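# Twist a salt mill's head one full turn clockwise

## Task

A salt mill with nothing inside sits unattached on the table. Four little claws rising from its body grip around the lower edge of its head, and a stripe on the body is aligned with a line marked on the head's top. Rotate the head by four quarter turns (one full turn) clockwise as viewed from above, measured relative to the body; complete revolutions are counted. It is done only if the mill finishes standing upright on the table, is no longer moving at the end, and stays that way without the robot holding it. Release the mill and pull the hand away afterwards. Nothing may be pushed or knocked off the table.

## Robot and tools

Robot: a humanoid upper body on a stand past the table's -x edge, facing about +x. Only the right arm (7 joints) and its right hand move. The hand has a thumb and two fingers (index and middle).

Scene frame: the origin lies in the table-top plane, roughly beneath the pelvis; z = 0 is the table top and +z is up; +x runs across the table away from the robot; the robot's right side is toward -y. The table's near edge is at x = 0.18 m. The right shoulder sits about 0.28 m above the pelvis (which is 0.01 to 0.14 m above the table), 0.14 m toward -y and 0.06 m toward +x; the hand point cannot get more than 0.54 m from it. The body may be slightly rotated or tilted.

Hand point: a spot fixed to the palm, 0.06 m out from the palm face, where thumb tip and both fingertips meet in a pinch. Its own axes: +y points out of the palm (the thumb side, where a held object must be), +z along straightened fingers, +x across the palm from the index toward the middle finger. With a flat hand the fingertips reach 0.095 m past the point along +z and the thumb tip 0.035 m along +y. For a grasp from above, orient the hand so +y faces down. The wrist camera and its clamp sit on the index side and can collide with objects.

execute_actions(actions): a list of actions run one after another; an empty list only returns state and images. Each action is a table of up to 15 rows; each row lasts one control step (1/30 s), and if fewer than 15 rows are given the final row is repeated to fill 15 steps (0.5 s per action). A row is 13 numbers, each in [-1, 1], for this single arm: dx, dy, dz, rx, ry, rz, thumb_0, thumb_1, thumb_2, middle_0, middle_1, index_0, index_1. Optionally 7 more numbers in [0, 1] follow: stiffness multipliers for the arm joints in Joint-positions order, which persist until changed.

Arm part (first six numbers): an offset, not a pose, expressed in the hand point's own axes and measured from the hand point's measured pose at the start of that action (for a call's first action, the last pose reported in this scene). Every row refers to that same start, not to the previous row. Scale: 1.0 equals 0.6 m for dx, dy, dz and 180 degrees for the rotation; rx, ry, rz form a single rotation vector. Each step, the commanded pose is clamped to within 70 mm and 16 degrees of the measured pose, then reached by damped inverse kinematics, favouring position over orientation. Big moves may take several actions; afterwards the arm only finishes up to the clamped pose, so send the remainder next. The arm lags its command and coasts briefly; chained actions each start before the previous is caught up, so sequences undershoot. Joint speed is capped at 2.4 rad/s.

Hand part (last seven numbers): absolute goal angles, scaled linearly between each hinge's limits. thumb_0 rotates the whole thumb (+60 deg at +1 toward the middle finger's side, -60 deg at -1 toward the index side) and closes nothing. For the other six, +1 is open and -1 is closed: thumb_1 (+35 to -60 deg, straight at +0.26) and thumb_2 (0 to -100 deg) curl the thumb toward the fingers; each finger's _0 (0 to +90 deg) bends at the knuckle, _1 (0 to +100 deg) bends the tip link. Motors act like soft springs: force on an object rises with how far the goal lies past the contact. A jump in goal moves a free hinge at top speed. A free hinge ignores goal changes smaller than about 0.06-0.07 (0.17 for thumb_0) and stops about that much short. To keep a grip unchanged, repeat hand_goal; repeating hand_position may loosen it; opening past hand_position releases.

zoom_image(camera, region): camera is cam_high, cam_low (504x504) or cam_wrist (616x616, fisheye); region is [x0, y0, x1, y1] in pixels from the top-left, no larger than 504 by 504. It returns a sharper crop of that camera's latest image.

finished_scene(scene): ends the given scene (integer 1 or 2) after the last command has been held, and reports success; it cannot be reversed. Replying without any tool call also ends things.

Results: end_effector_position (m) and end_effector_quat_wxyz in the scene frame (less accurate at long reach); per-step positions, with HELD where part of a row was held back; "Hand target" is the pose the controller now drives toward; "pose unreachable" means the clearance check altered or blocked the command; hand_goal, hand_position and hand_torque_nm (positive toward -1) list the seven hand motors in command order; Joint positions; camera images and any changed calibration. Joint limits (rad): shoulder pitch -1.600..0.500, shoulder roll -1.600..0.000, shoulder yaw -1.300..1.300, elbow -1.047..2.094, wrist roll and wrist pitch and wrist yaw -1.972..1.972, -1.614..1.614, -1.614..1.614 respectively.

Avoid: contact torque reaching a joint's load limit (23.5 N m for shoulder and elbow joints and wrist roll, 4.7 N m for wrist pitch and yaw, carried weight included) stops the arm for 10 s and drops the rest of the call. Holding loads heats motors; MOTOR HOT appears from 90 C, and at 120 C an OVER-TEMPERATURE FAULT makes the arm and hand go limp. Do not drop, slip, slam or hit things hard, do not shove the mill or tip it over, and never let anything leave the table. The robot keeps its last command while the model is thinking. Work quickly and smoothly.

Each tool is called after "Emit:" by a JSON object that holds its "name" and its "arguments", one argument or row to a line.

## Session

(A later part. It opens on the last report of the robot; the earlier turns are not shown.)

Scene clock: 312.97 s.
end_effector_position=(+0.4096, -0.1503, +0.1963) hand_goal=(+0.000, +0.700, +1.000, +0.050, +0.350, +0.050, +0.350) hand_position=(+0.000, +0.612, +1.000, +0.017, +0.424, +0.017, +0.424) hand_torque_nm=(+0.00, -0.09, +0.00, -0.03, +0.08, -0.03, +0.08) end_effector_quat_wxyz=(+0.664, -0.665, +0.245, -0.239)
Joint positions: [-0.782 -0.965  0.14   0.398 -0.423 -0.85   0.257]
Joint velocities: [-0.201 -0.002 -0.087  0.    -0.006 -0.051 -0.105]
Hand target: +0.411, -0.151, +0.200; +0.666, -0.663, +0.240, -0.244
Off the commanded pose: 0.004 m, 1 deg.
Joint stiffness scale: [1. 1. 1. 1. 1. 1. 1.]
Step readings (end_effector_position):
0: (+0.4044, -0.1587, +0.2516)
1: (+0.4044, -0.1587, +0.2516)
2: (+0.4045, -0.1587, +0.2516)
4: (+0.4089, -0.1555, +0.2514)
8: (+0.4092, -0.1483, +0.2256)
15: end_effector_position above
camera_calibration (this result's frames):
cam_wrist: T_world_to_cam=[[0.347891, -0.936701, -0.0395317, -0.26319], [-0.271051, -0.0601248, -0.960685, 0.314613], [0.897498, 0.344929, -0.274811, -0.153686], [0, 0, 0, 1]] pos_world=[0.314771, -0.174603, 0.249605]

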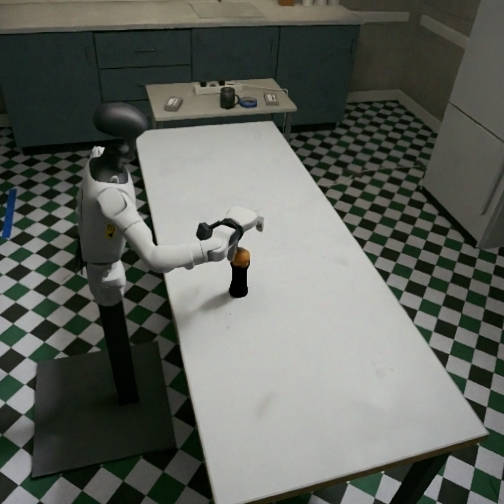

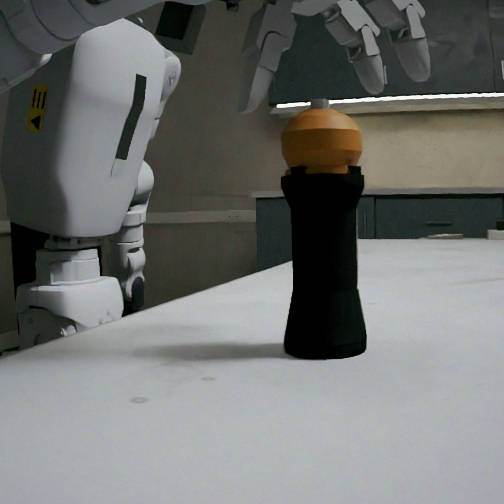

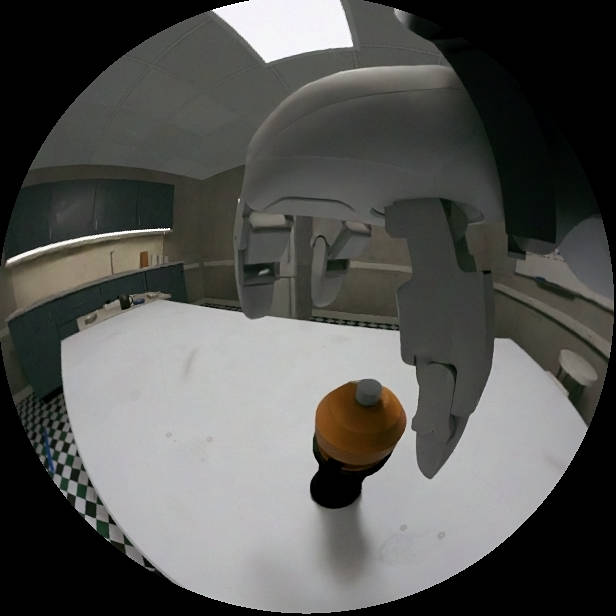

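Emit:
{"name": "execute_actions", "arguments": {
  "actions": [
    [[0,0.01,0,0,0,0,0,0.7,0.9,0,0.35,0,0.35],[0,0.02,0,0,0,0,0,0.7,0.8,0,0.35,0,0.35],[0,0.03,0,0,0,0,0,0.7,0.7,0,0.35,0,0.35],[0,0.04,0,0,0,0,0,0.7,0.6,0,0.35,0,0.35],[0,0.05,0,0,0,0,0,0.7,0.6,0,0.35,0,0.35],[0,0.058,0,0,0,0,0,0.7,0.6,0,0.35,0,0.35]]
  ]
}}

Scene clock: 326.17 s.
end_effector_position=(+0.4089, -0.1491, +0.1612) hand_goal=(+0.000, +0.700, +0.600, +0.000, +0.350, +0.000, +0.350) hand_position=(+0.000, +0.612, +0.675, +0.017, +0.424, +0.017, +0.424) hand_torque_nm=(+0.00, -0.09, +0.08, +0.02, +0.08, +0.02, +0.08) end_effector_quat_wxyz=(+0.666, -0.663, +0.248, -0.236)
Joint positions: [-0.747 -0.907  0.166  0.485 -0.578 -0.906  0.094]
Joint velocities: [-0.078 -0.018 -0.014  0.003  0.003 -0.015 -0.042]
Hand target: +0.409, -0.150, +0.162; +0.665, -0.663, +0.247, -0.238
Off the commanded pose: 0.001 m, 1 deg.
Joint stiffness scale: [1. 1. 1. 1. 1. 1. 1.]
Step readings (end_effector_position):
0: (+0.4116, -0.1497, +0.2016)
1: (+0.4116, -0.1497, +0.2016)
2: (+0.4117, -0.1497, +0.2014)
4: (+0.4118, -0.1502, +0.1967)
8: (+0.4076, -0.1507, +0.1674)
15: end_effector_position above
camera_calibration (this result's frames):
cam_wrist: T_world_to_cam=[[0.34621, -0.936867, -0.049181, -0.260966], [-0.277596, -0.0522255, -0.959277, 0.284412], [0.896147, 0.345764, -0.278151, -0.161899], [0, 0, 0, 1]] pos_world=[0.314386, -0.173659, 0.214963]

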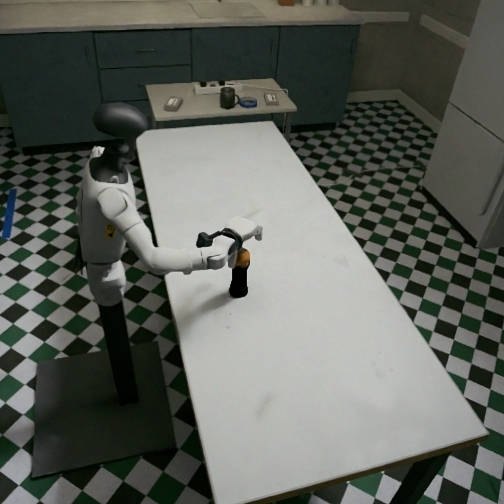

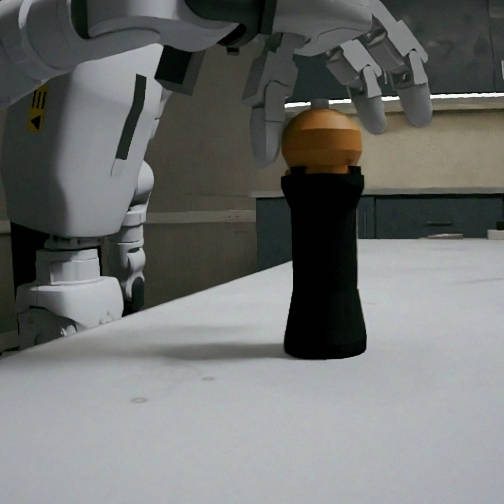

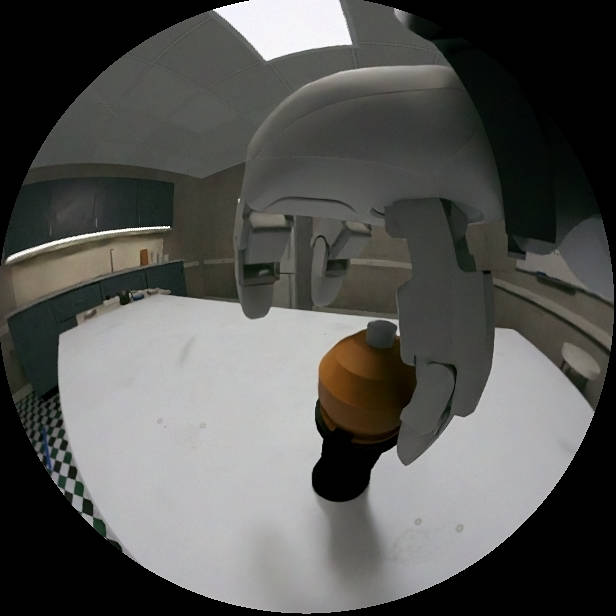

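Emit:
{"name": "execute_actions", "arguments": {
  "actions": [
    [[0,0,0,-0.02,0,0,0,0.7,0.6,0,0.35,0,0.35],[0,0,0,-0.04,0,0,0,0.7,0.6,-0.1,0.4,-0.1,0.4],[0,0,0,-0.055,0,0,0,0.7,0.6,-0.2,0.45,-0.2,0.45]]
  ]
}}

Emit:
{"name": "zoom_image", "arguments": {
  "camera": "cam_low",
  "region": [220, 40, 460, 220]
}}

Scene clock: 339.90 s.
end_effector_position=(+0.4097, -0.1495, +0.1624) hand_goal=(+0.000, +0.700, +0.600, -0.200, +0.450, -0.200, +0.450) hand_position=(+0.000, +0.612, +0.674, -0.126, +0.424, -0.126, +0.424) hand_torque_nm=(+0.00, -0.09, +0.08, +0.07, -0.03, +0.07, -0.03) end_effector_quat_wxyz=(-0.606, +0.719, -0.264, +0.216)
Joint positions: [-0.837 -0.92   0.225  0.464 -0.502 -0.838  0.336]
Joint velocities: [ 0.006  0.005 -0.003 -0.006  0.002  0.     0.011]
Hand target: +0.409, -0.149, +0.161; -0.606, +0.719, -0.266, +0.214
Off the commanded pose: 0.001 m, 1 deg.
Joint stiffness scale: [1. 1. 1. 1. 1. 1. 1.]
Step readings (end_effector_position):
0: (+0.4094, -0.1490, +0.1621)
1: (+0.4094, -0.1490, +0.1621)
2: (+0.4094, -0.1490, +0.1621)
4: (+0.4083, -0.1503, +0.1594)
8: (+0.4079, -0.1500, +0.1595)
15: end_effector_position above
camera_calibration (this result's frames):
cam_wrist: T_world_to_cam=[[0.351663, -0.935116, 0.0435003, -0.278611], [-0.374358, -0.183069, -0.909033, 0.297676], [0.858015, 0.303388, -0.414447, -0.130733], [0, 0, 0, 1]] pos_world=[0.321586, -0.166375, 0.228536]

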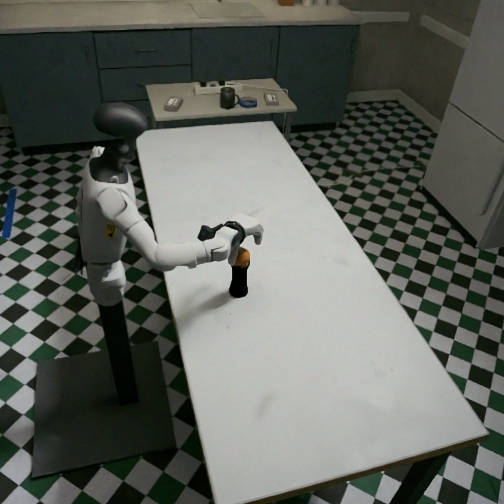

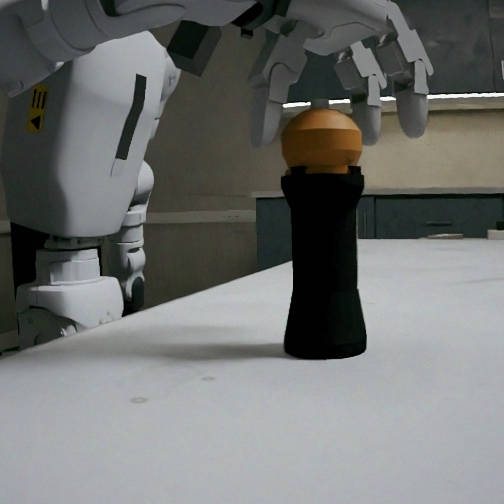

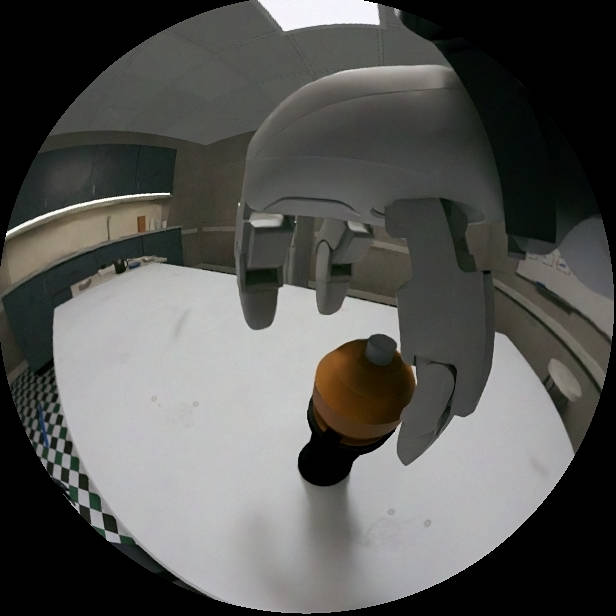

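Region (220, 40, 460, 220) of cam_low's 504x504 image, scaled by 2.100, with more detail than that image has; it fills the top 378 rows of this view, and the rest is white.

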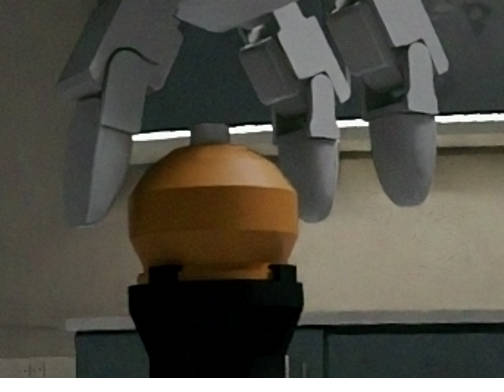

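Emit:
{"name": "execute_actions", "arguments": {
  "actions": [
    [[0,0.007,0.001,0,0,0,0,0.7,0.6,-0.2,0.45,-0.2,0.45],[0,0.014,0.002,0,0,0,0,0.7,0.6,-0.25,0.45,-0.25,0.45],[0,0.014,0.002,0,0,0,0,0.7,0.6,-0.3,0.45,-0.3,0.45],[0,0.014,0.002,0,0,0,0,0.65,0.6,-0.35,0.45,-0.35,0.45],[0,0.014,0.002,0,0,0,0,0.6,0.6,-0.4,0.45,-0.4,0.45],[0,0.014,0.002,0,0,0,0,0.6,0.6,-0.45,0.45,-0.45,0.45]]
  ]
}}

Emit:
{"name": "zoom_image", "arguments": {
  "camera": "cam_low",
  "region": [220, 40, 460, 220]
}}

Scene clock: 349.23 s.
end_effector_position=(+0.4094, -0.1500, +0.1543) hand_goal=(+0.000, +0.600, +0.600, -0.450, +0.450, -0.450, +0.450) hand_position=(+0.000, +0.612, +0.674, -0.371, +0.424, -0.371, +0.424) hand_torque_nm=(+0.00, +0.01, +0.08, +0.08, -0.03, +0.08, -0.03) end_effector_quat_wxyz=(-0.606, +0.718, -0.266, +0.216)
Joint positions: [-0.827 -0.91   0.232  0.484 -0.534 -0.849  0.297]
Joint velocities: [-0.002  0.002  0.    -0.012  0.003  0.    -0.001]
Hand target: +0.410, -0.150, +0.154; -0.606, +0.719, -0.264, +0.216
Off the commanded pose: 0.001 m, 0 deg.
Joint stiffness scale: [1. 1. 1. 1. 1. 1. 1.]
Step readings (end_effector_position):
0: (+0.4097, -0.1494, +0.1623)
1: (+0.4097, -0.1494, +0.1623)
2: (+0.4098, -0.1494, +0.1623)
4: (+0.4110, -0.1493, +0.1611)
8: (+0.4094, -0.1501, +0.1544)
15: end_effector_position above
camera_calibration (this result's frames):
cam_wrist: T_world_to_cam=[[0.3489, -0.936289, 0.0403987, -0.277158], [-0.376679, -0.179577, -0.908771, 0.291561], [0.858127, 0.301852, -0.415335, -0.133815], [0, 0, 0, 1]] pos_world=[0.321356, -0.16675, 0.220581]

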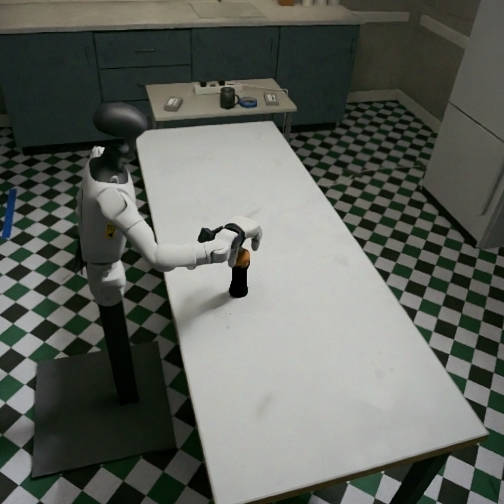

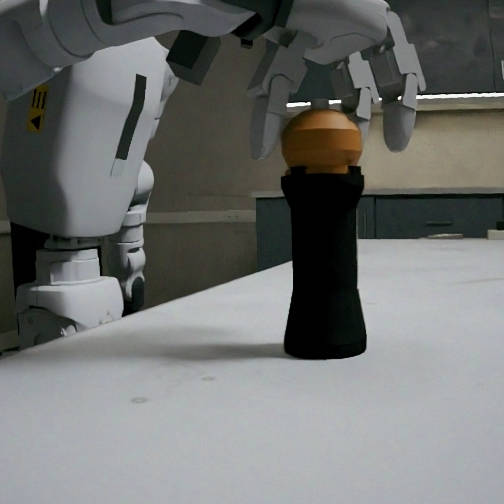

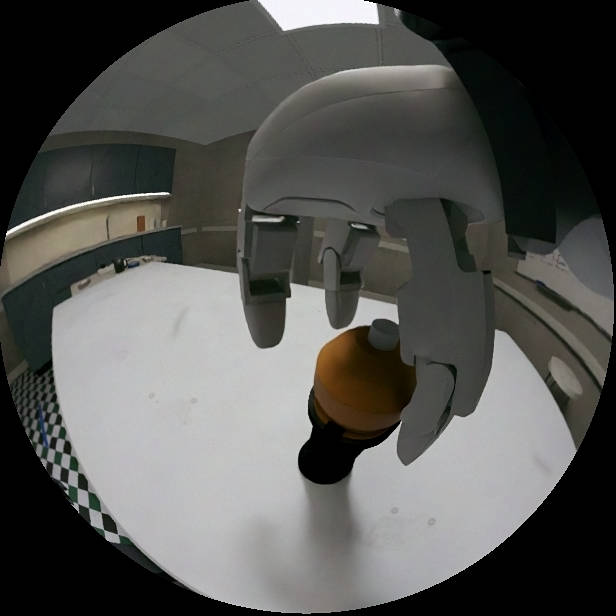

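Region (220, 40, 460, 220) of cam_low's 504x504 image, scaled by 2.100, with more detail than that image has; it fills the top 378 rows of this view, and the rest is white.

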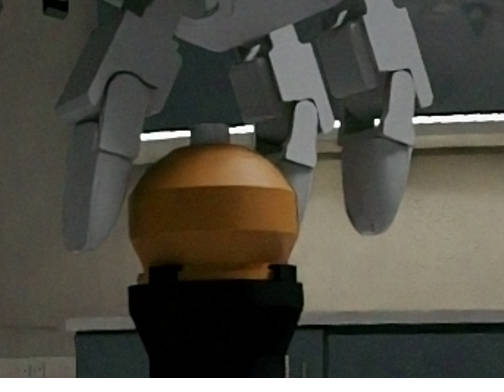

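Emit:
{"name": "execute_actions", "arguments": {
  "actions": [
    [[0,0,0,0,0,0,0,0.55,0.6,-0.5,0.45,-0.5,0.45],[0,0,0,0,0,0,0,0.5,0.6,-0.55,0.45,-0.55,0.45],[0,0,0,0,0,0,0,0.45,0.6,-0.6,0.45,-0.6,0.45],[0,0,0,0,0,0,0,0.45,0.6,-0.65,0.45,-0.65,0.45],[0,0,0,0,0,0,0,0.45,0.6,-0.7,0.45,-0.7,0.45]]
  ]
}}

Emit:
{"name": "zoom_image", "arguments": {
  "camera": "cam_low",
  "region": [220, 40, 460, 220]
}}

Scene clock: 364.83 s.
end_effector_position=(+0.4095, -0.1500, +0.1544) hand_goal=(+0.000, +0.450, +0.600, -0.700, +0.450, -0.700, +0.450) hand_position=(+0.000, +0.554, +0.674, -0.618, +0.424, -0.618, +0.424) hand_torque_nm=(+0.00, +0.11, +0.08, +0.08, -0.03, +0.08, -0.03) end_effector_quat_wxyz=(-0.606, +0.718, -0.266, +0.216)
Joint positions: [-0.827 -0.91   0.232  0.484 -0.534 -0.849  0.297]
Joint velocities: [ 0.003 -0.006  0.008  0.009  0.     0.     0.   ]
Hand target: +0.409, -0.150, +0.154; -0.606, +0.718, -0.266, +0.216
Off the commanded pose: 0.000 m, 0 deg.
Joint stiffness scale: [1. 1. 1. 1. 1. 1. 1.]
Step readings (end_effector_position):
0: (+0.4094, -0.1500, +0.1543)
1: (+0.4095, -0.1500, +0.1543)
2: (+0.4095, -0.1500, +0.1543)
4: (+0.4095, -0.1500, +0.1543)
8: (+0.4095, -0.1500, +0.1544)
15: end_effector_position above
camera_calibration (this result's frames):
cam_wrist: T_world_to_cam=[[0.348875, -0.936302, 0.0403198, -0.277139], [-0.376546, -0.179442, -0.908853, 0.29157], [0.858195, 0.301894, -0.415164, -0.133867], [0, 0, 0, 1]] pos_world=[0.321361, -0.166752, 0.220592]

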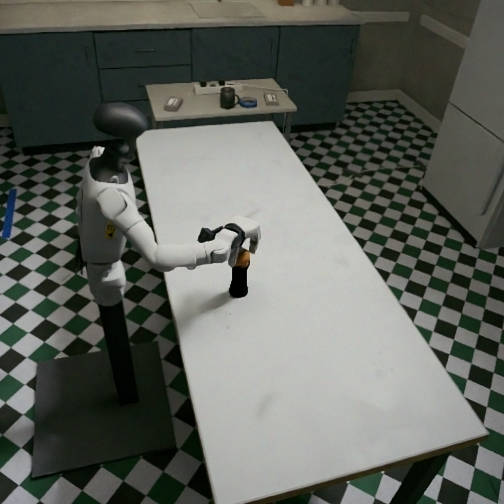

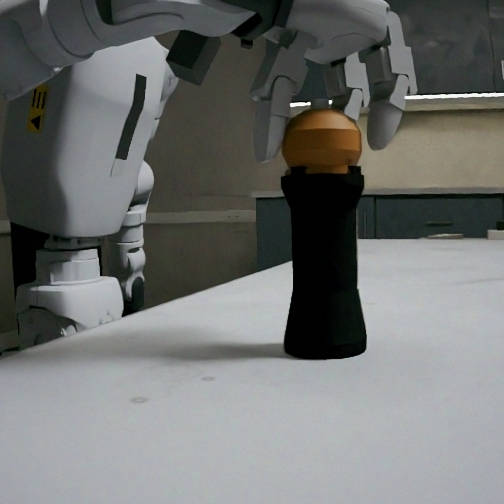

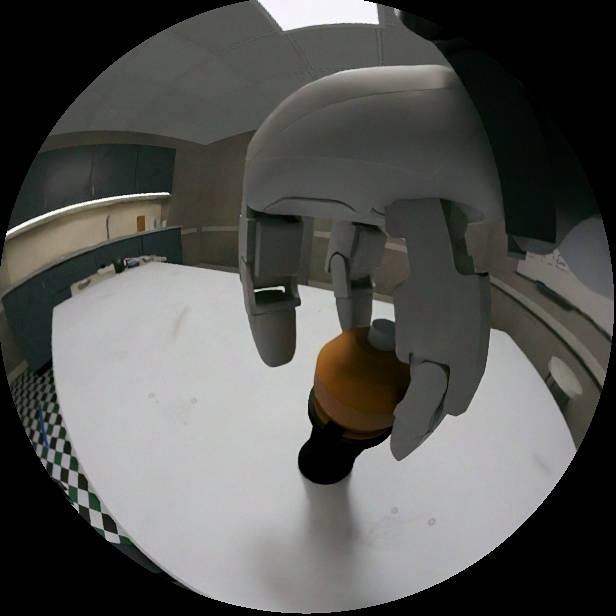

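Region (220, 40, 460, 220) of cam_low's 504x504 image, scaled by 2.100, with more detail than that image has; it fills the top 378 rows of this view, and the rest is white.

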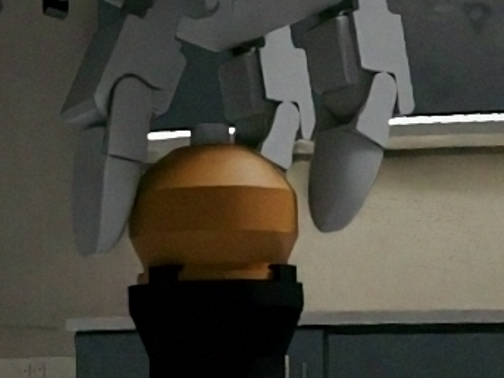

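Emit:
{"name": "execute_actions", "arguments": {
  "actions": [
    [[0,0,-0.005,0,0,0,0,0.6,0.6,-0.5,0.55,-0.5,0.55],[0,0,-0.01,0,0,0,0,0.55,0.6,-0.45,0.6,-0.45,0.6],[0,0,-0.015,0,0,0,0,0.55,0.6,-0.4,0.65,-0.4,0.65],[0,0,-0.02,0,0,0,0,0.55,0.6,-0.4,0.65,-0.4,0.65],[0,0.003,-0.025,0,0,0,0,0.55,0.6,-0.4,0.65,-0.4,0.65]]
  ]
}}

Emit:
{"name": "zoom_image", "arguments": {
  "camera": "cam_low",
  "region": [220, 40, 460, 220]
}}

Scene clock: 372.93 s.
end_effector_position=(+0.3995, -0.1631, +0.1539) hand_goal=(+0.000, +0.550, +0.600, -0.400, +0.650, -0.400, +0.650) hand_position=(+0.000, +0.554, +0.674, -0.492, +0.575, -0.492, +0.575) hand_torque_nm=(+0.00, +0.00, +0.08, -0.09, -0.08, -0.09, -0.08) end_effector_quat_wxyz=(-0.602, +0.720, -0.268, +0.218)
Joint positions: [-0.763 -0.961  0.205  0.446 -0.504 -0.866  0.295]
Joint velocities: [ 0.003  0.    -0.003  0.    -0.008  0.     0.   ]
Hand target: +0.399, -0.161, +0.155; -0.606, +0.717, -0.266, +0.217
Off the commanded pose: 0.002 m, 1 deg.
Joint stiffness scale: [1. 1. 1. 1. 1. 1. 1.]
Step readings (end_effector_position):
0: (+0.4095, -0.1500, +0.1544)
1: (+0.4095, -0.1500, +0.1544)
2: (+0.4093, -0.1502, +0.1543)
4: (+0.4068, -0.1517, +0.1550)
8: (+0.4007, -0.1621, +0.1547)
15: end_effector_position above
camera_calibration (this result's frames):
cam_wrist: T_world_to_cam=[[0.343707, -0.937915, 0.0466917, -0.285129], [-0.380761, -0.184639, -0.906052, 0.285464], [0.858421, 0.293638, -0.420583, -0.122104], [0, 0, 0, 1]] pos_world=[0.311511, -0.178865, 0.220603]

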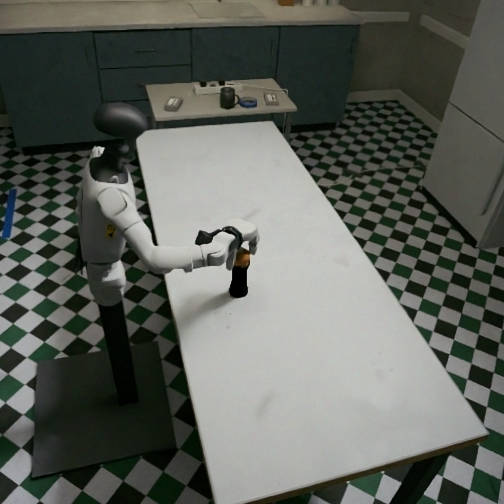

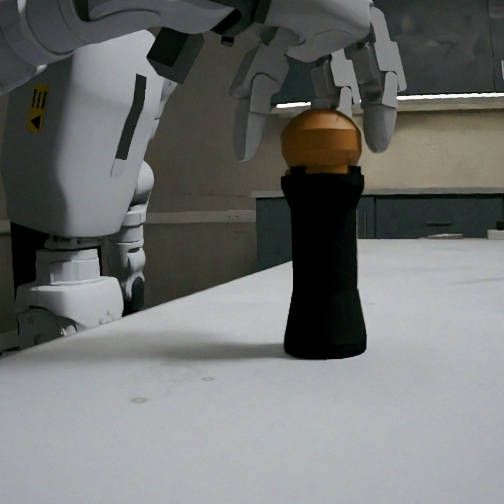

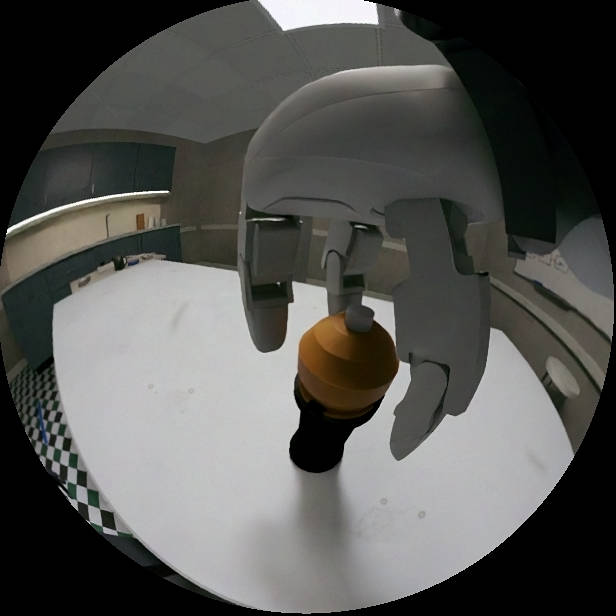

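Region (220, 40, 460, 220) of cam_low's 504x504 image, scaled by 2.100, with more detail than that image has; it fills the top 378 rows of this view, and the rest is white.

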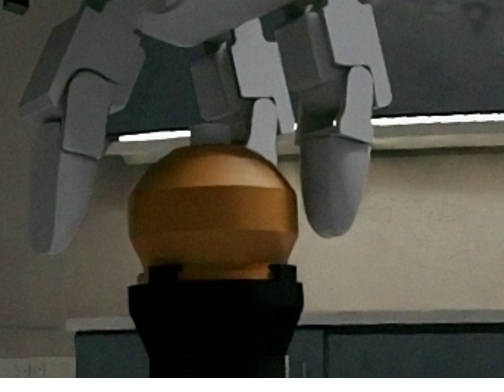

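Emit:
{"name": "execute_actions", "arguments": {
  "actions": [
    [[0,0,0,0,0,0,0,0.5,0.6,-0.5,0.6,-0.5,0.6],[0,0,0,0,0,0,0,0.45,0.6,-0.55,0.55,-0.55,0.55],[0,0,0,0,0,0,0,0.4,0.6,-0.58,0.5,-0.58,0.5],[0,0,0,0,0,0,0,0.35,0.6,-0.6,0.5,-0.6,0.5],[0,0,0,0,0,0,0,0.3,0.6,-0.62,0.5,-0.62,0.5],[0,0,0,0,0,0,0,0.25,0.6,-0.64,0.5,-0.64,0.5]]
  ]
}}

Emit:
{"name": "zoom_image", "arguments": {
  "camera": "cam_low",
  "region": [220, 40, 460, 220]
}}

Scene clock: 381.27 s.
end_effector_position=(+0.3995, -0.1631, +0.1539) hand_goal=(+0.000, +0.250, +0.600, -0.640, +0.500, -0.640, +0.500) hand_position=(+0.000, +0.325, +0.674, -0.528, +0.575, -0.559, +0.575) hand_torque_nm=(+0.00, +0.08, +0.08, +0.11, +0.08, +0.08, +0.08) end_effector_quat_wxyz=(-0.602, +0.720, -0.268, +0.218)
Joint positions: [-0.763 -0.961  0.205  0.446 -0.504 -0.866  0.295]
Joint velocities: [ 0.002 -0.006  0.012  0.002 -0.014  0.     0.   ]
Hand target: +0.399, -0.163, +0.154; -0.602, +0.720, -0.268, +0.218
Off the commanded pose: 0.000 m, 0 deg.
Joint stiffness scale: [1. 1. 1. 1. 1. 1. 1.]
Step readings (end_effector_position):
0: (+0.3995, -0.1631, +0.1539)
1: (+0.3995, -0.1631, +0.1539)
2: (+0.3995, -0.1631, +0.1539)
4: (+0.3995, -0.1631, +0.1539)
8: (+0.3995, -0.1631, +0.1539)
15: end_effector_position above
camera_calibration (this result's frames):
cam_wrist: T_world_to_cam=[[0.343709, -0.937915, 0.0466914, -0.285129], [-0.380758, -0.184638, -0.906053, 0.285463], [0.858421, 0.293641, -0.42058, -0.122104], [0, 0, 0, 1]] pos_world=[0.311511, -0.178864, 0.220603]

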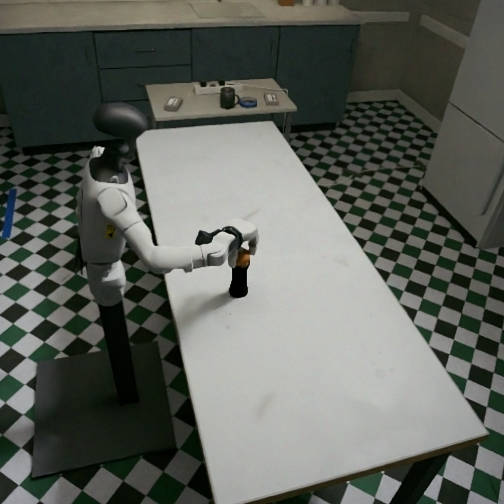

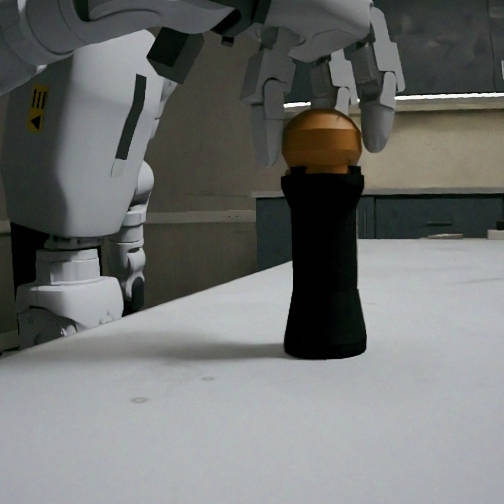

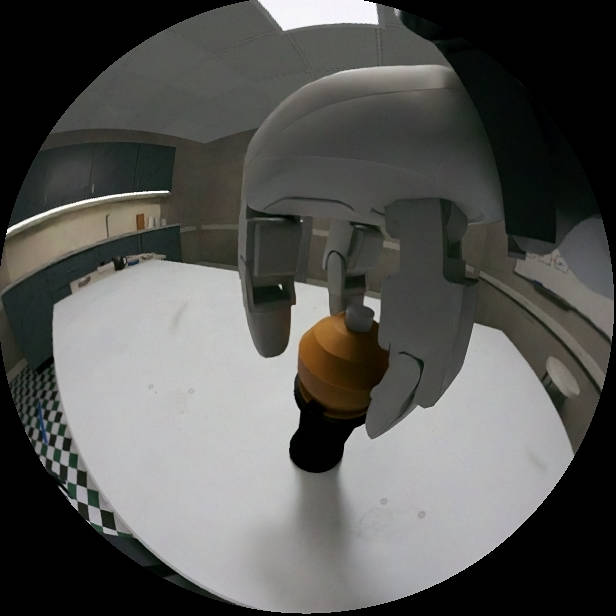

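Region (220, 40, 460, 220) of cam_low's 504x504 image, scaled by 2.100, with more detail than that image has; it fills the top 378 rows of this view, and the rest is white.

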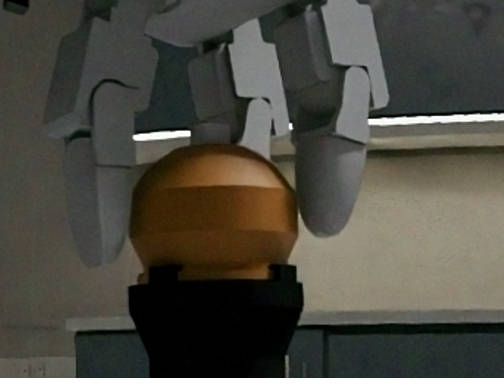

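Emit:
{"name": "execute_actions", "arguments": {
  "actions": [
    [[0,0,0,-0.01,0,0,0,0.4,0.6,-0.45,0.55,-0.45,0.55],[0,-0.002,0,-0.02,0,0,0,0.42,0.55,-0.45,0.55,-0.45,0.55],[0,-0.004,0,-0.035,0,0,0,0.42,0.5,-0.45,0.55,-0.45,0.55],[0,-0.005,0,-0.035,0,0,0,0.42,0.5,-0.45,0.55,-0.45,0.55],[0,-0.005,0,-0.035,0,0,0,0.42,0.5,-0.45,0.55,-0.45,0.55],[0,-0.005,0,-0.035,0,0,0,0.4,0.5,-0.45,0.55,-0.45,0.55],[0,-0.005,0,-0.035,0,0,0,0.4,0.5,-0.45,0.55,-0.45,0.55],[0,-0.005,0,-0.035,0,0,0,0.35,0.5,-0.5,0.5,-0.5,0.5],[0,-0.005,0,-0.035,0,0,0,0.3,0.5,-0.55,0.5,-0.55,0.5],[0,-0.005,0,-0.035,0,0,0,0.25,0.5,-0.6,0.5,-0.6,0.5]]
  ]
}}

Emit:
{"name": "zoom_image", "arguments": {
  "camera": "cam_low",
  "region": [220, 40, 460, 220]
}}

Scene clock: 403.87 s.
end_effector_position=(+0.4001, -0.1633, +0.1571) hand_goal=(+0.000, +0.250, +0.500, -0.600, +0.500, -0.600, +0.500) hand_position=(+0.000, +0.325, +0.577, -0.517, +0.575, -0.537, +0.575) hand_torque_nm=(+0.00, +0.08, +0.08, +0.08, +0.08, +0.06, +0.08) end_effector_quat_wxyz=(-0.560, +0.754, -0.276, +0.204)
Joint positions: [-0.834 -0.963  0.246  0.437 -0.461 -0.82   0.455]
Joint velocities: [-0.005  0.002 -0.008  0.    -0.006  0.     0.004]
Hand target: +0.400, -0.163, +0.157; -0.561, +0.753, -0.278, +0.202
Off the commanded pose: 0.001 m, 0 deg.
Joint stiffness scale: [1. 1. 1. 1. 1. 1. 1.]
Step readings (end_effector_position):
0: (+0.3995, -0.1631, +0.1539)
1: (+0.3995, -0.1631, +0.1539)
2: (+0.3994, -0.1632, +0.1538)
4: (+0.3990, -0.1640, +0.1528)
8: (+0.4003, -0.1626, +0.1575)
15: end_effector_position above
camera_calibration (this result's frames):
cam_wrist: T_world_to_cam=[[0.353298, -0.929303, 0.107596, -0.297606], [-0.438595, -0.266127, -0.858377, 0.290898], [0.826326, 0.256072, -0.50161, -0.101824], [0, 0, 0, 1]] pos_world=[0.31687, -0.173076, 0.230646]

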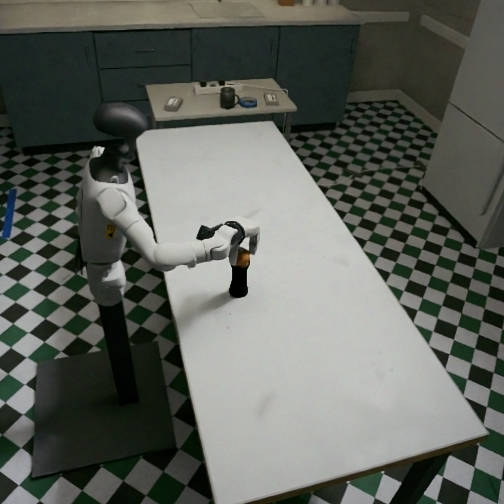

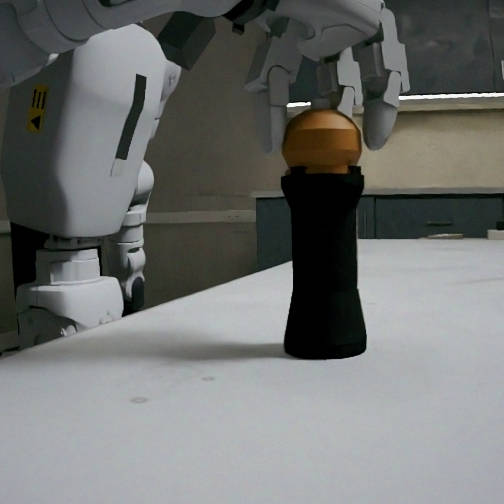

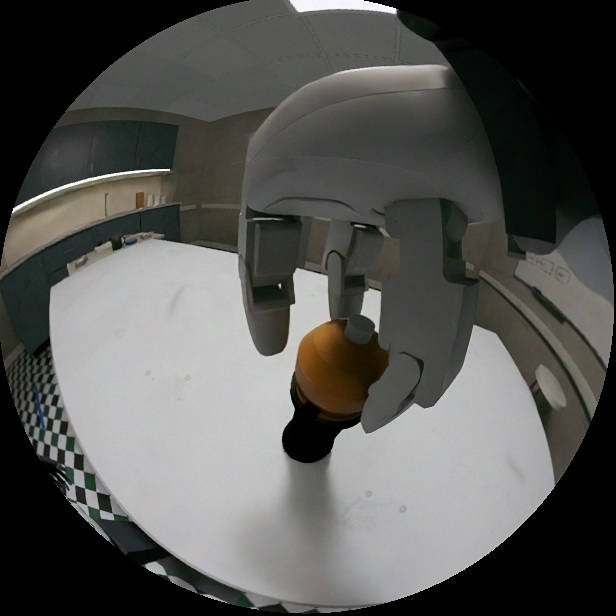

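Region (220, 40, 460, 220) of cam_low's 504x504 image, scaled by 2.100, with more detail than that image has; it fills the top 378 rows of this view, and the rest is white.

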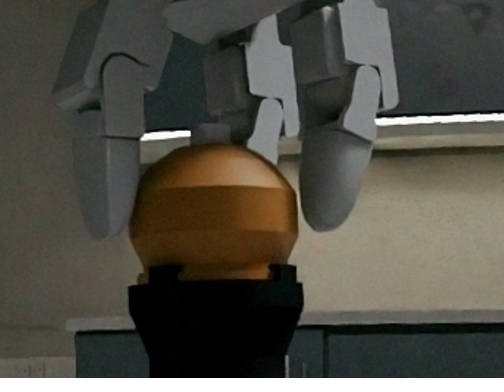

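Emit:
{"name": "execute_actions", "arguments": {
  "actions": [
    [[0,0,0,0,0,0,0,0.22,0.5,-0.62,0.5,-0.63,0.5],[0,0,0,0,0,0,0,0.19,0.48,-0.64,0.48,-0.66,0.48],[0,0,0,0,0,0,0,0.16,0.46,-0.66,0.46,-0.69,0.46],[0,0,0,0,0,0,0,0.13,0.44,-0.68,0.44,-0.72,0.44],[0,0,0,0,0,0,0,0.1,0.42,-0.7,0.42,-0.74,0.42],[0,0,0,0,0,0,0,0.07,0.4,-0.72,0.4,-0.76,0.4],[0,0,0,0,0,0,0,0.04,0.4,-0.74,0.4,-0.78,0.4],[0,0,0,0,0,0,0,0.0,0.4,-0.76,0.4,-0.8,0.4]]
  ]
}}

Emit:
{"name": "zoom_image", "arguments": {
  "camera": "cam_low",
  "region": [220, 40, 460, 380]
}}

Scene clock: 416.27 s.
end_effector_position=(+0.4000, -0.1633, +0.1570) hand_goal=(+0.000, +0.000, +0.400, -0.760, +0.400, -0.800, +0.400) hand_position=(+0.000, +0.317, +0.567, -0.533, +0.559, -0.682, +0.486) hand_torque_nm=(+0.00, +0.32, +0.18, +0.22, +0.17, +0.11, +0.09) end_effector_quat_wxyz=(-0.560, +0.754, -0.276, +0.204)
Joint positions: [-0.834 -0.963  0.246  0.437 -0.461 -0.82   0.456]
Joint velocities: [-0.003  0.    -0.003 -0.008 -0.005  0.     0.   ]
Hand target: +0.400, -0.163, +0.157; -0.560, +0.754, -0.276, +0.204
Off the commanded pose: 0.000 m, 0 deg.
Joint stiffness scale: [1. 1. 1. 1. 1. 1. 1.]
Step readings (end_effector_position):
0: (+0.4001, -0.1633, +0.1571)
1: (+0.4001, -0.1633, +0.1571)
2: (+0.4001, -0.1633, +0.1571)
4: (+0.4001, -0.1633, +0.1571)
8: (+0.4000, -0.1633, +0.1570)
15: end_effector_position above
camera_calibration (this result's frames):
cam_wrist: T_world_to_cam=[[0.353302, -0.929284, 0.107744, -0.297646], [-0.438941, -0.266373, -0.858124, 0.290848], [0.826141, 0.255883, -0.502011, -0.101702], [0, 0, 0, 1]] pos_world=[0.316844, -0.1731, 0.230597]

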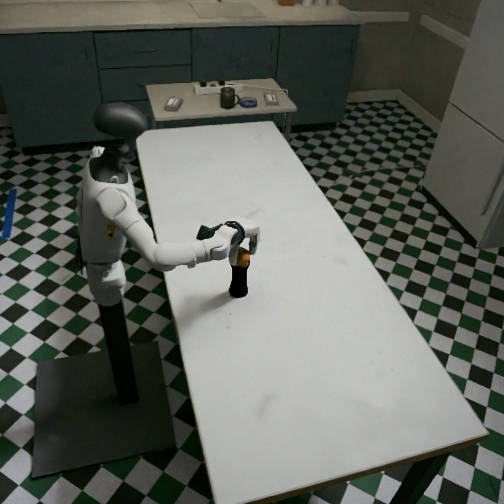

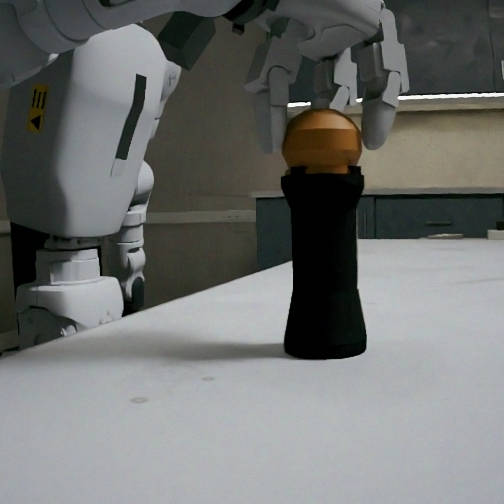

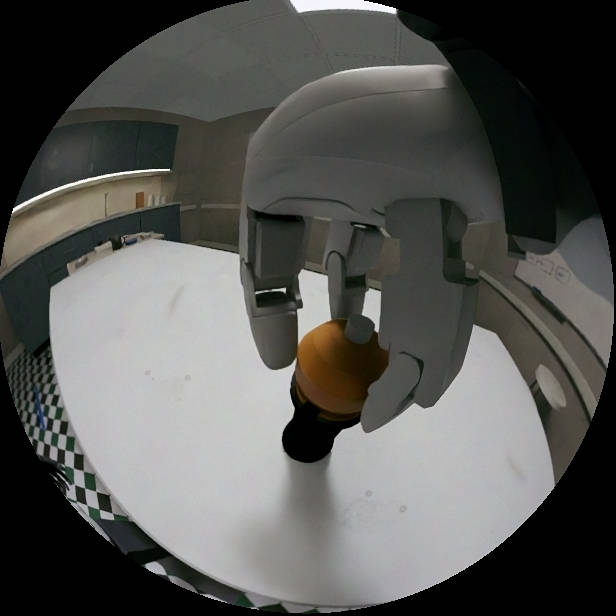

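Region (220, 40, 460, 380) of cam_low's 504x504 image, scaled by 1.482, with more detail than that image has; it fills the left 356 columns of this view, and the rest is white.

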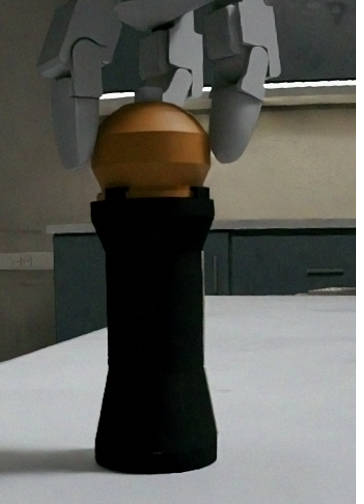

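Emit:
{"name": "execute_actions", "arguments": {
  "actions": [
    [[0,0,0,0,0,0,0,0.3,0.5,-0.5,0.5,-0.55,0.5],[0,0,0,0,0,0,0,0.42,0.55,-0.42,0.55,-0.45,0.55],[0.004,0,0,0,0,0,0,0.45,0.55,-0.4,0.58,-0.4,0.58],[0.008,0,0,0,0,0,0,0.45,0.55,-0.4,0.58,-0.4,0.58],[0.013,0,0,0,0,0,0,0.45,0.55,-0.4,0.58,-0.4,0.58],[0.013,0,0,0,0,0,0,0.45,0.55,-0.4,0.58,-0.4,0.58],[0.013,0,0,0,0,0,0,0.45,0.55,-0.4,0.58,-0.4,0.58],[0.013,0,0,0,0,0,0,0.4,0.5,-0.5,0.5,-0.5,0.5],[0.013,0,0,0,0,0,0,0.3,0.5,-0.58,0.5,-0.58,0.5],[0.013,0,0,0,0,0,0,0.22,0.48,-0.62,0.48,-0.62,0.48],[0.013,0,0,0,0,0,0,0.16,0.46,-0.66,0.46,-0.66,0.46],[0.013,0,0,0,0,0,0,0.1,0.44,-0.7,0.44,-0.7,0.44],[0.013,0,0,0,0,0,0,0.05,0.42,-0.74,0.42,-0.74,0.42],[0.013,0,0,0,0,0,0,0.0,0.4,-0.78,0.4,-0.78,0.4]]
  ]
}}

Scene clock: 433.33 s.
end_effector_position=(+0.4060, -0.1693, +0.1583) hand_goal=(+0.000, +0.000, +0.400, -0.780, +0.400, -0.780, +0.400) hand_position=(+0.000, +0.315, +0.561, -0.615, +0.516, -0.528, +0.505) hand_torque_nm=(+0.00, +0.32, +0.17, +0.11, +0.10, +0.24, +0.11) end_effector_quat_wxyz=(-0.560, +0.753, -0.277, +0.205)
Joint positions: [-0.881 -0.961  0.257  0.532 -0.475 -0.878  0.439]
Joint velocities: [ 0.003  0.003  0.015  0.011 -0.008  0.     0.   ]
Hand target: +0.406, -0.168, +0.157; -0.560, +0.754, -0.276, +0.204
Off the commanded pose: 0.002 m, 0 deg.
Joint stiffness scale: [1. 1. 1. 1. 1. 1. 1.]
Step readings (end_effector_position):
0: (+0.4000, -0.1633, +0.1570)
1: (+0.4000, -0.1633, +0.1570)
2: (+0.4000, -0.1634, +0.1570)
4: (+0.4000, -0.1634, +0.1570)
8: (+0.4047, -0.1684, +0.1573)
15: end_effector_position above
camera_calibration (this result's frames):
cam_wrist: T_world_to_cam=[[0.349959, -0.930626, 0.107068, -0.304169], [-0.438706, -0.263806, -0.859036, 0.293423], [0.827687, 0.253656, -0.500592, -0.105686], [0, 0, 0, 1]] pos_world=[0.322647, -0.178853, 0.231722]

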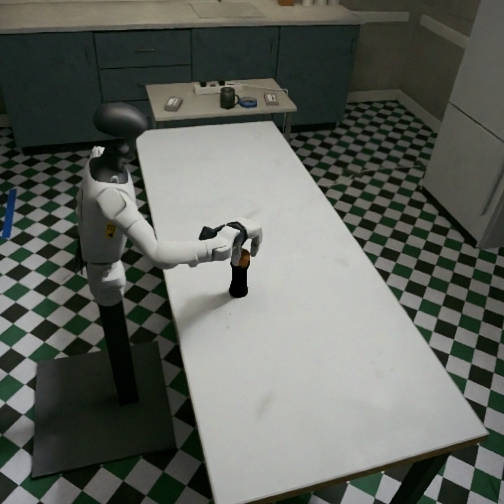

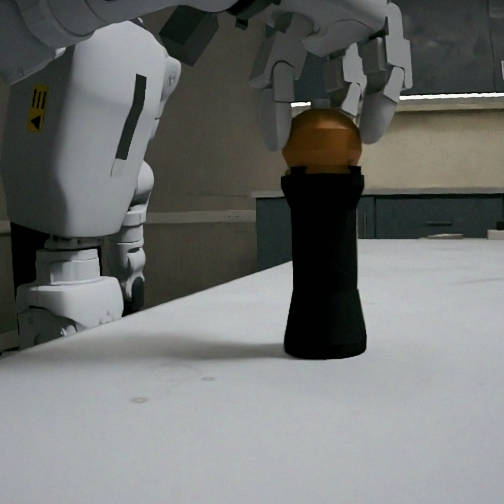

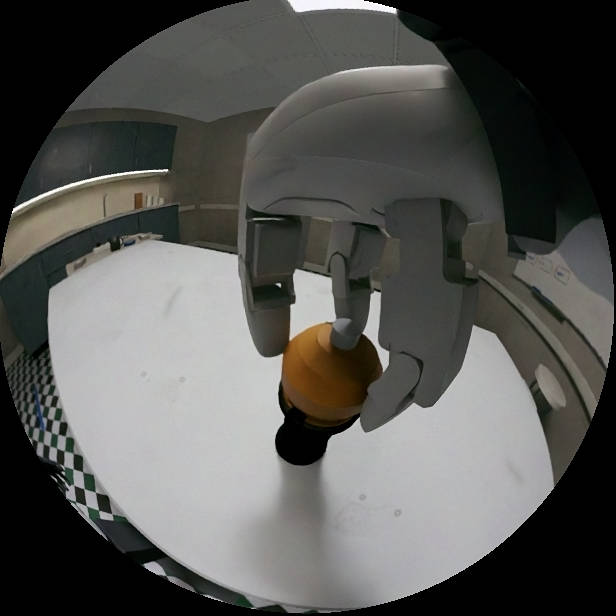

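Emit:
{"name": "execute_actions", "arguments": {
  "actions": [
    [[-0.002,0,0,0,0,0,0,-0.05,0.38,-0.8,0.38,-0.8,0.38],[-0.002,0,0,0,0,0,0,-0.1,0.36,-0.83,0.36,-0.82,0.36],[-0.002,0,0,0,0,0,0,-0.15,0.34,-0.86,0.34,-0.84,0.34],[-0.002,0,0,0,0,0,0,-0.2,0.32,-0.9,0.32,-0.86,0.32],[-0.002,0,0,0,0,0,0,-0.25,0.3,-0.94,0.3,-0.88,0.3],[-0.002,0.002,0,0,0,0,0,-0.3,0.3,-0.97,0.3,-0.9,0.3],[-0.002,0.004,0.001,0,0,0,0,-0.3,0.3,-0.97,0.3,-0.9,0.3],[-0.002,0.006,0.002,0,0,0,0,-0.3,0.3,-0.97,0.3,-0.9,0.3],[-0.002,0.008,0.002,0,0,0,0,-0.3,0.3,-0.97,0.3,-0.9,0.3],[-0.002,0.010,0.003,0,0,0,0,-0.3,0.3,-0.97,0.3,-0.9,0.3]]
  ]
}}

Emit:
{"name": "zoom_image", "arguments": {
  "camera": "cam_low",
  "region": [220, 40, 460, 380]
}}

Scene clock: 451.00 s.
end_effector_position=(+0.4067, -0.1689, +0.1582) hand_goal=(+0.000, -0.300, +0.300, -0.970, +0.300, -0.900, +0.300) hand_position=(+0.000, +0.304, +0.561, -0.623, +0.497, -0.534, +0.497) hand_torque_nm=(+0.00, +0.62, +0.28, +0.34, +0.21, +0.35, +0.21) end_effector_quat_wxyz=(-0.563, +0.751, -0.274, +0.210)
Joint positions: [-0.875 -0.962  0.256  0.525 -0.488 -0.876  0.417]
Joint velocities: [ 0.014  0.    -0.002  0.    -0.006 -0.004 -0.016]
Hand target: +0.405, -0.168, +0.152; -0.561, +0.753, -0.278, +0.205
Off the commanded pose: 0.006 m, 1 deg.
Joint stiffness scale: [1. 1. 1. 1. 1. 1. 1.]
Step readings (end_effector_position):
0: (+0.4060, -0.1692, +0.1583)
1: (+0.4060, -0.1692, +0.1583)
2: (+0.4060, -0.1692, +0.1583)
4: (+0.4059, -0.1692, +0.1583)
8: (+0.4059, -0.1692, +0.1583)
15: end_effector_position above
camera_calibration (this result's frames):
cam_wrist: T_world_to_cam=[[0.348717, -0.930801, 0.109571, -0.304044], [-0.427182, -0.261913, -0.8654, 0.290419], [0.834214, 0.254973, -0.488955, -0.110647], [0, 0, 0, 1]] pos_world=[0.322391, -0.178728, 0.230542]

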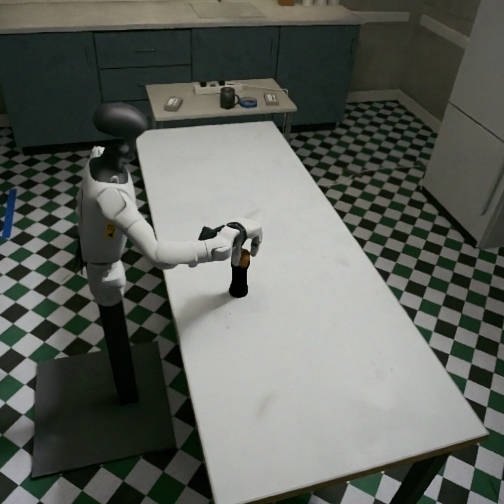

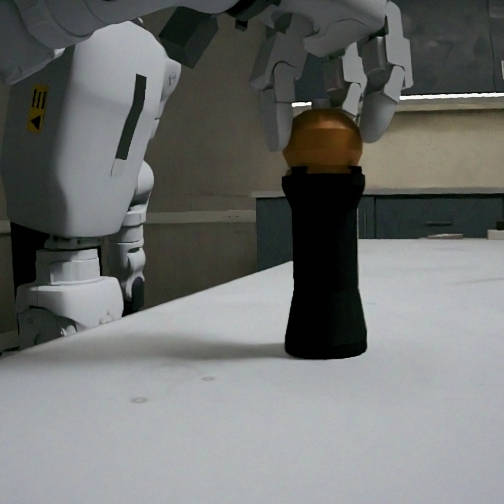

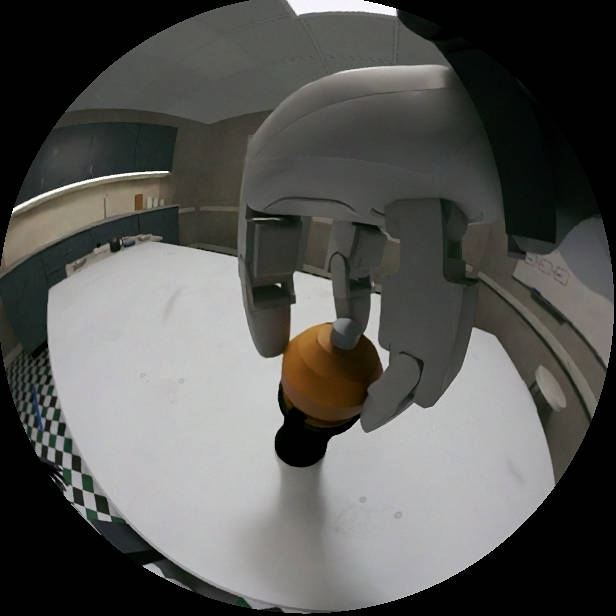

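Region (220, 40, 460, 380) of cam_low's 504x504 image, scaled by 1.482, with more detail than that image has; it fills the left 356 columns of this view, and the rest is white.

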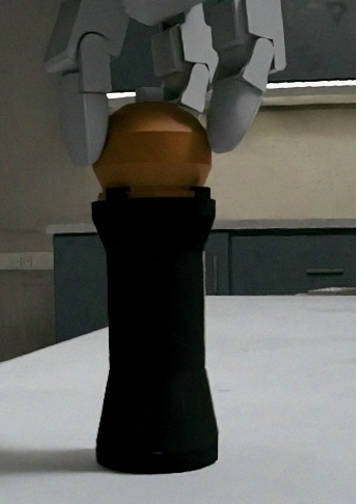

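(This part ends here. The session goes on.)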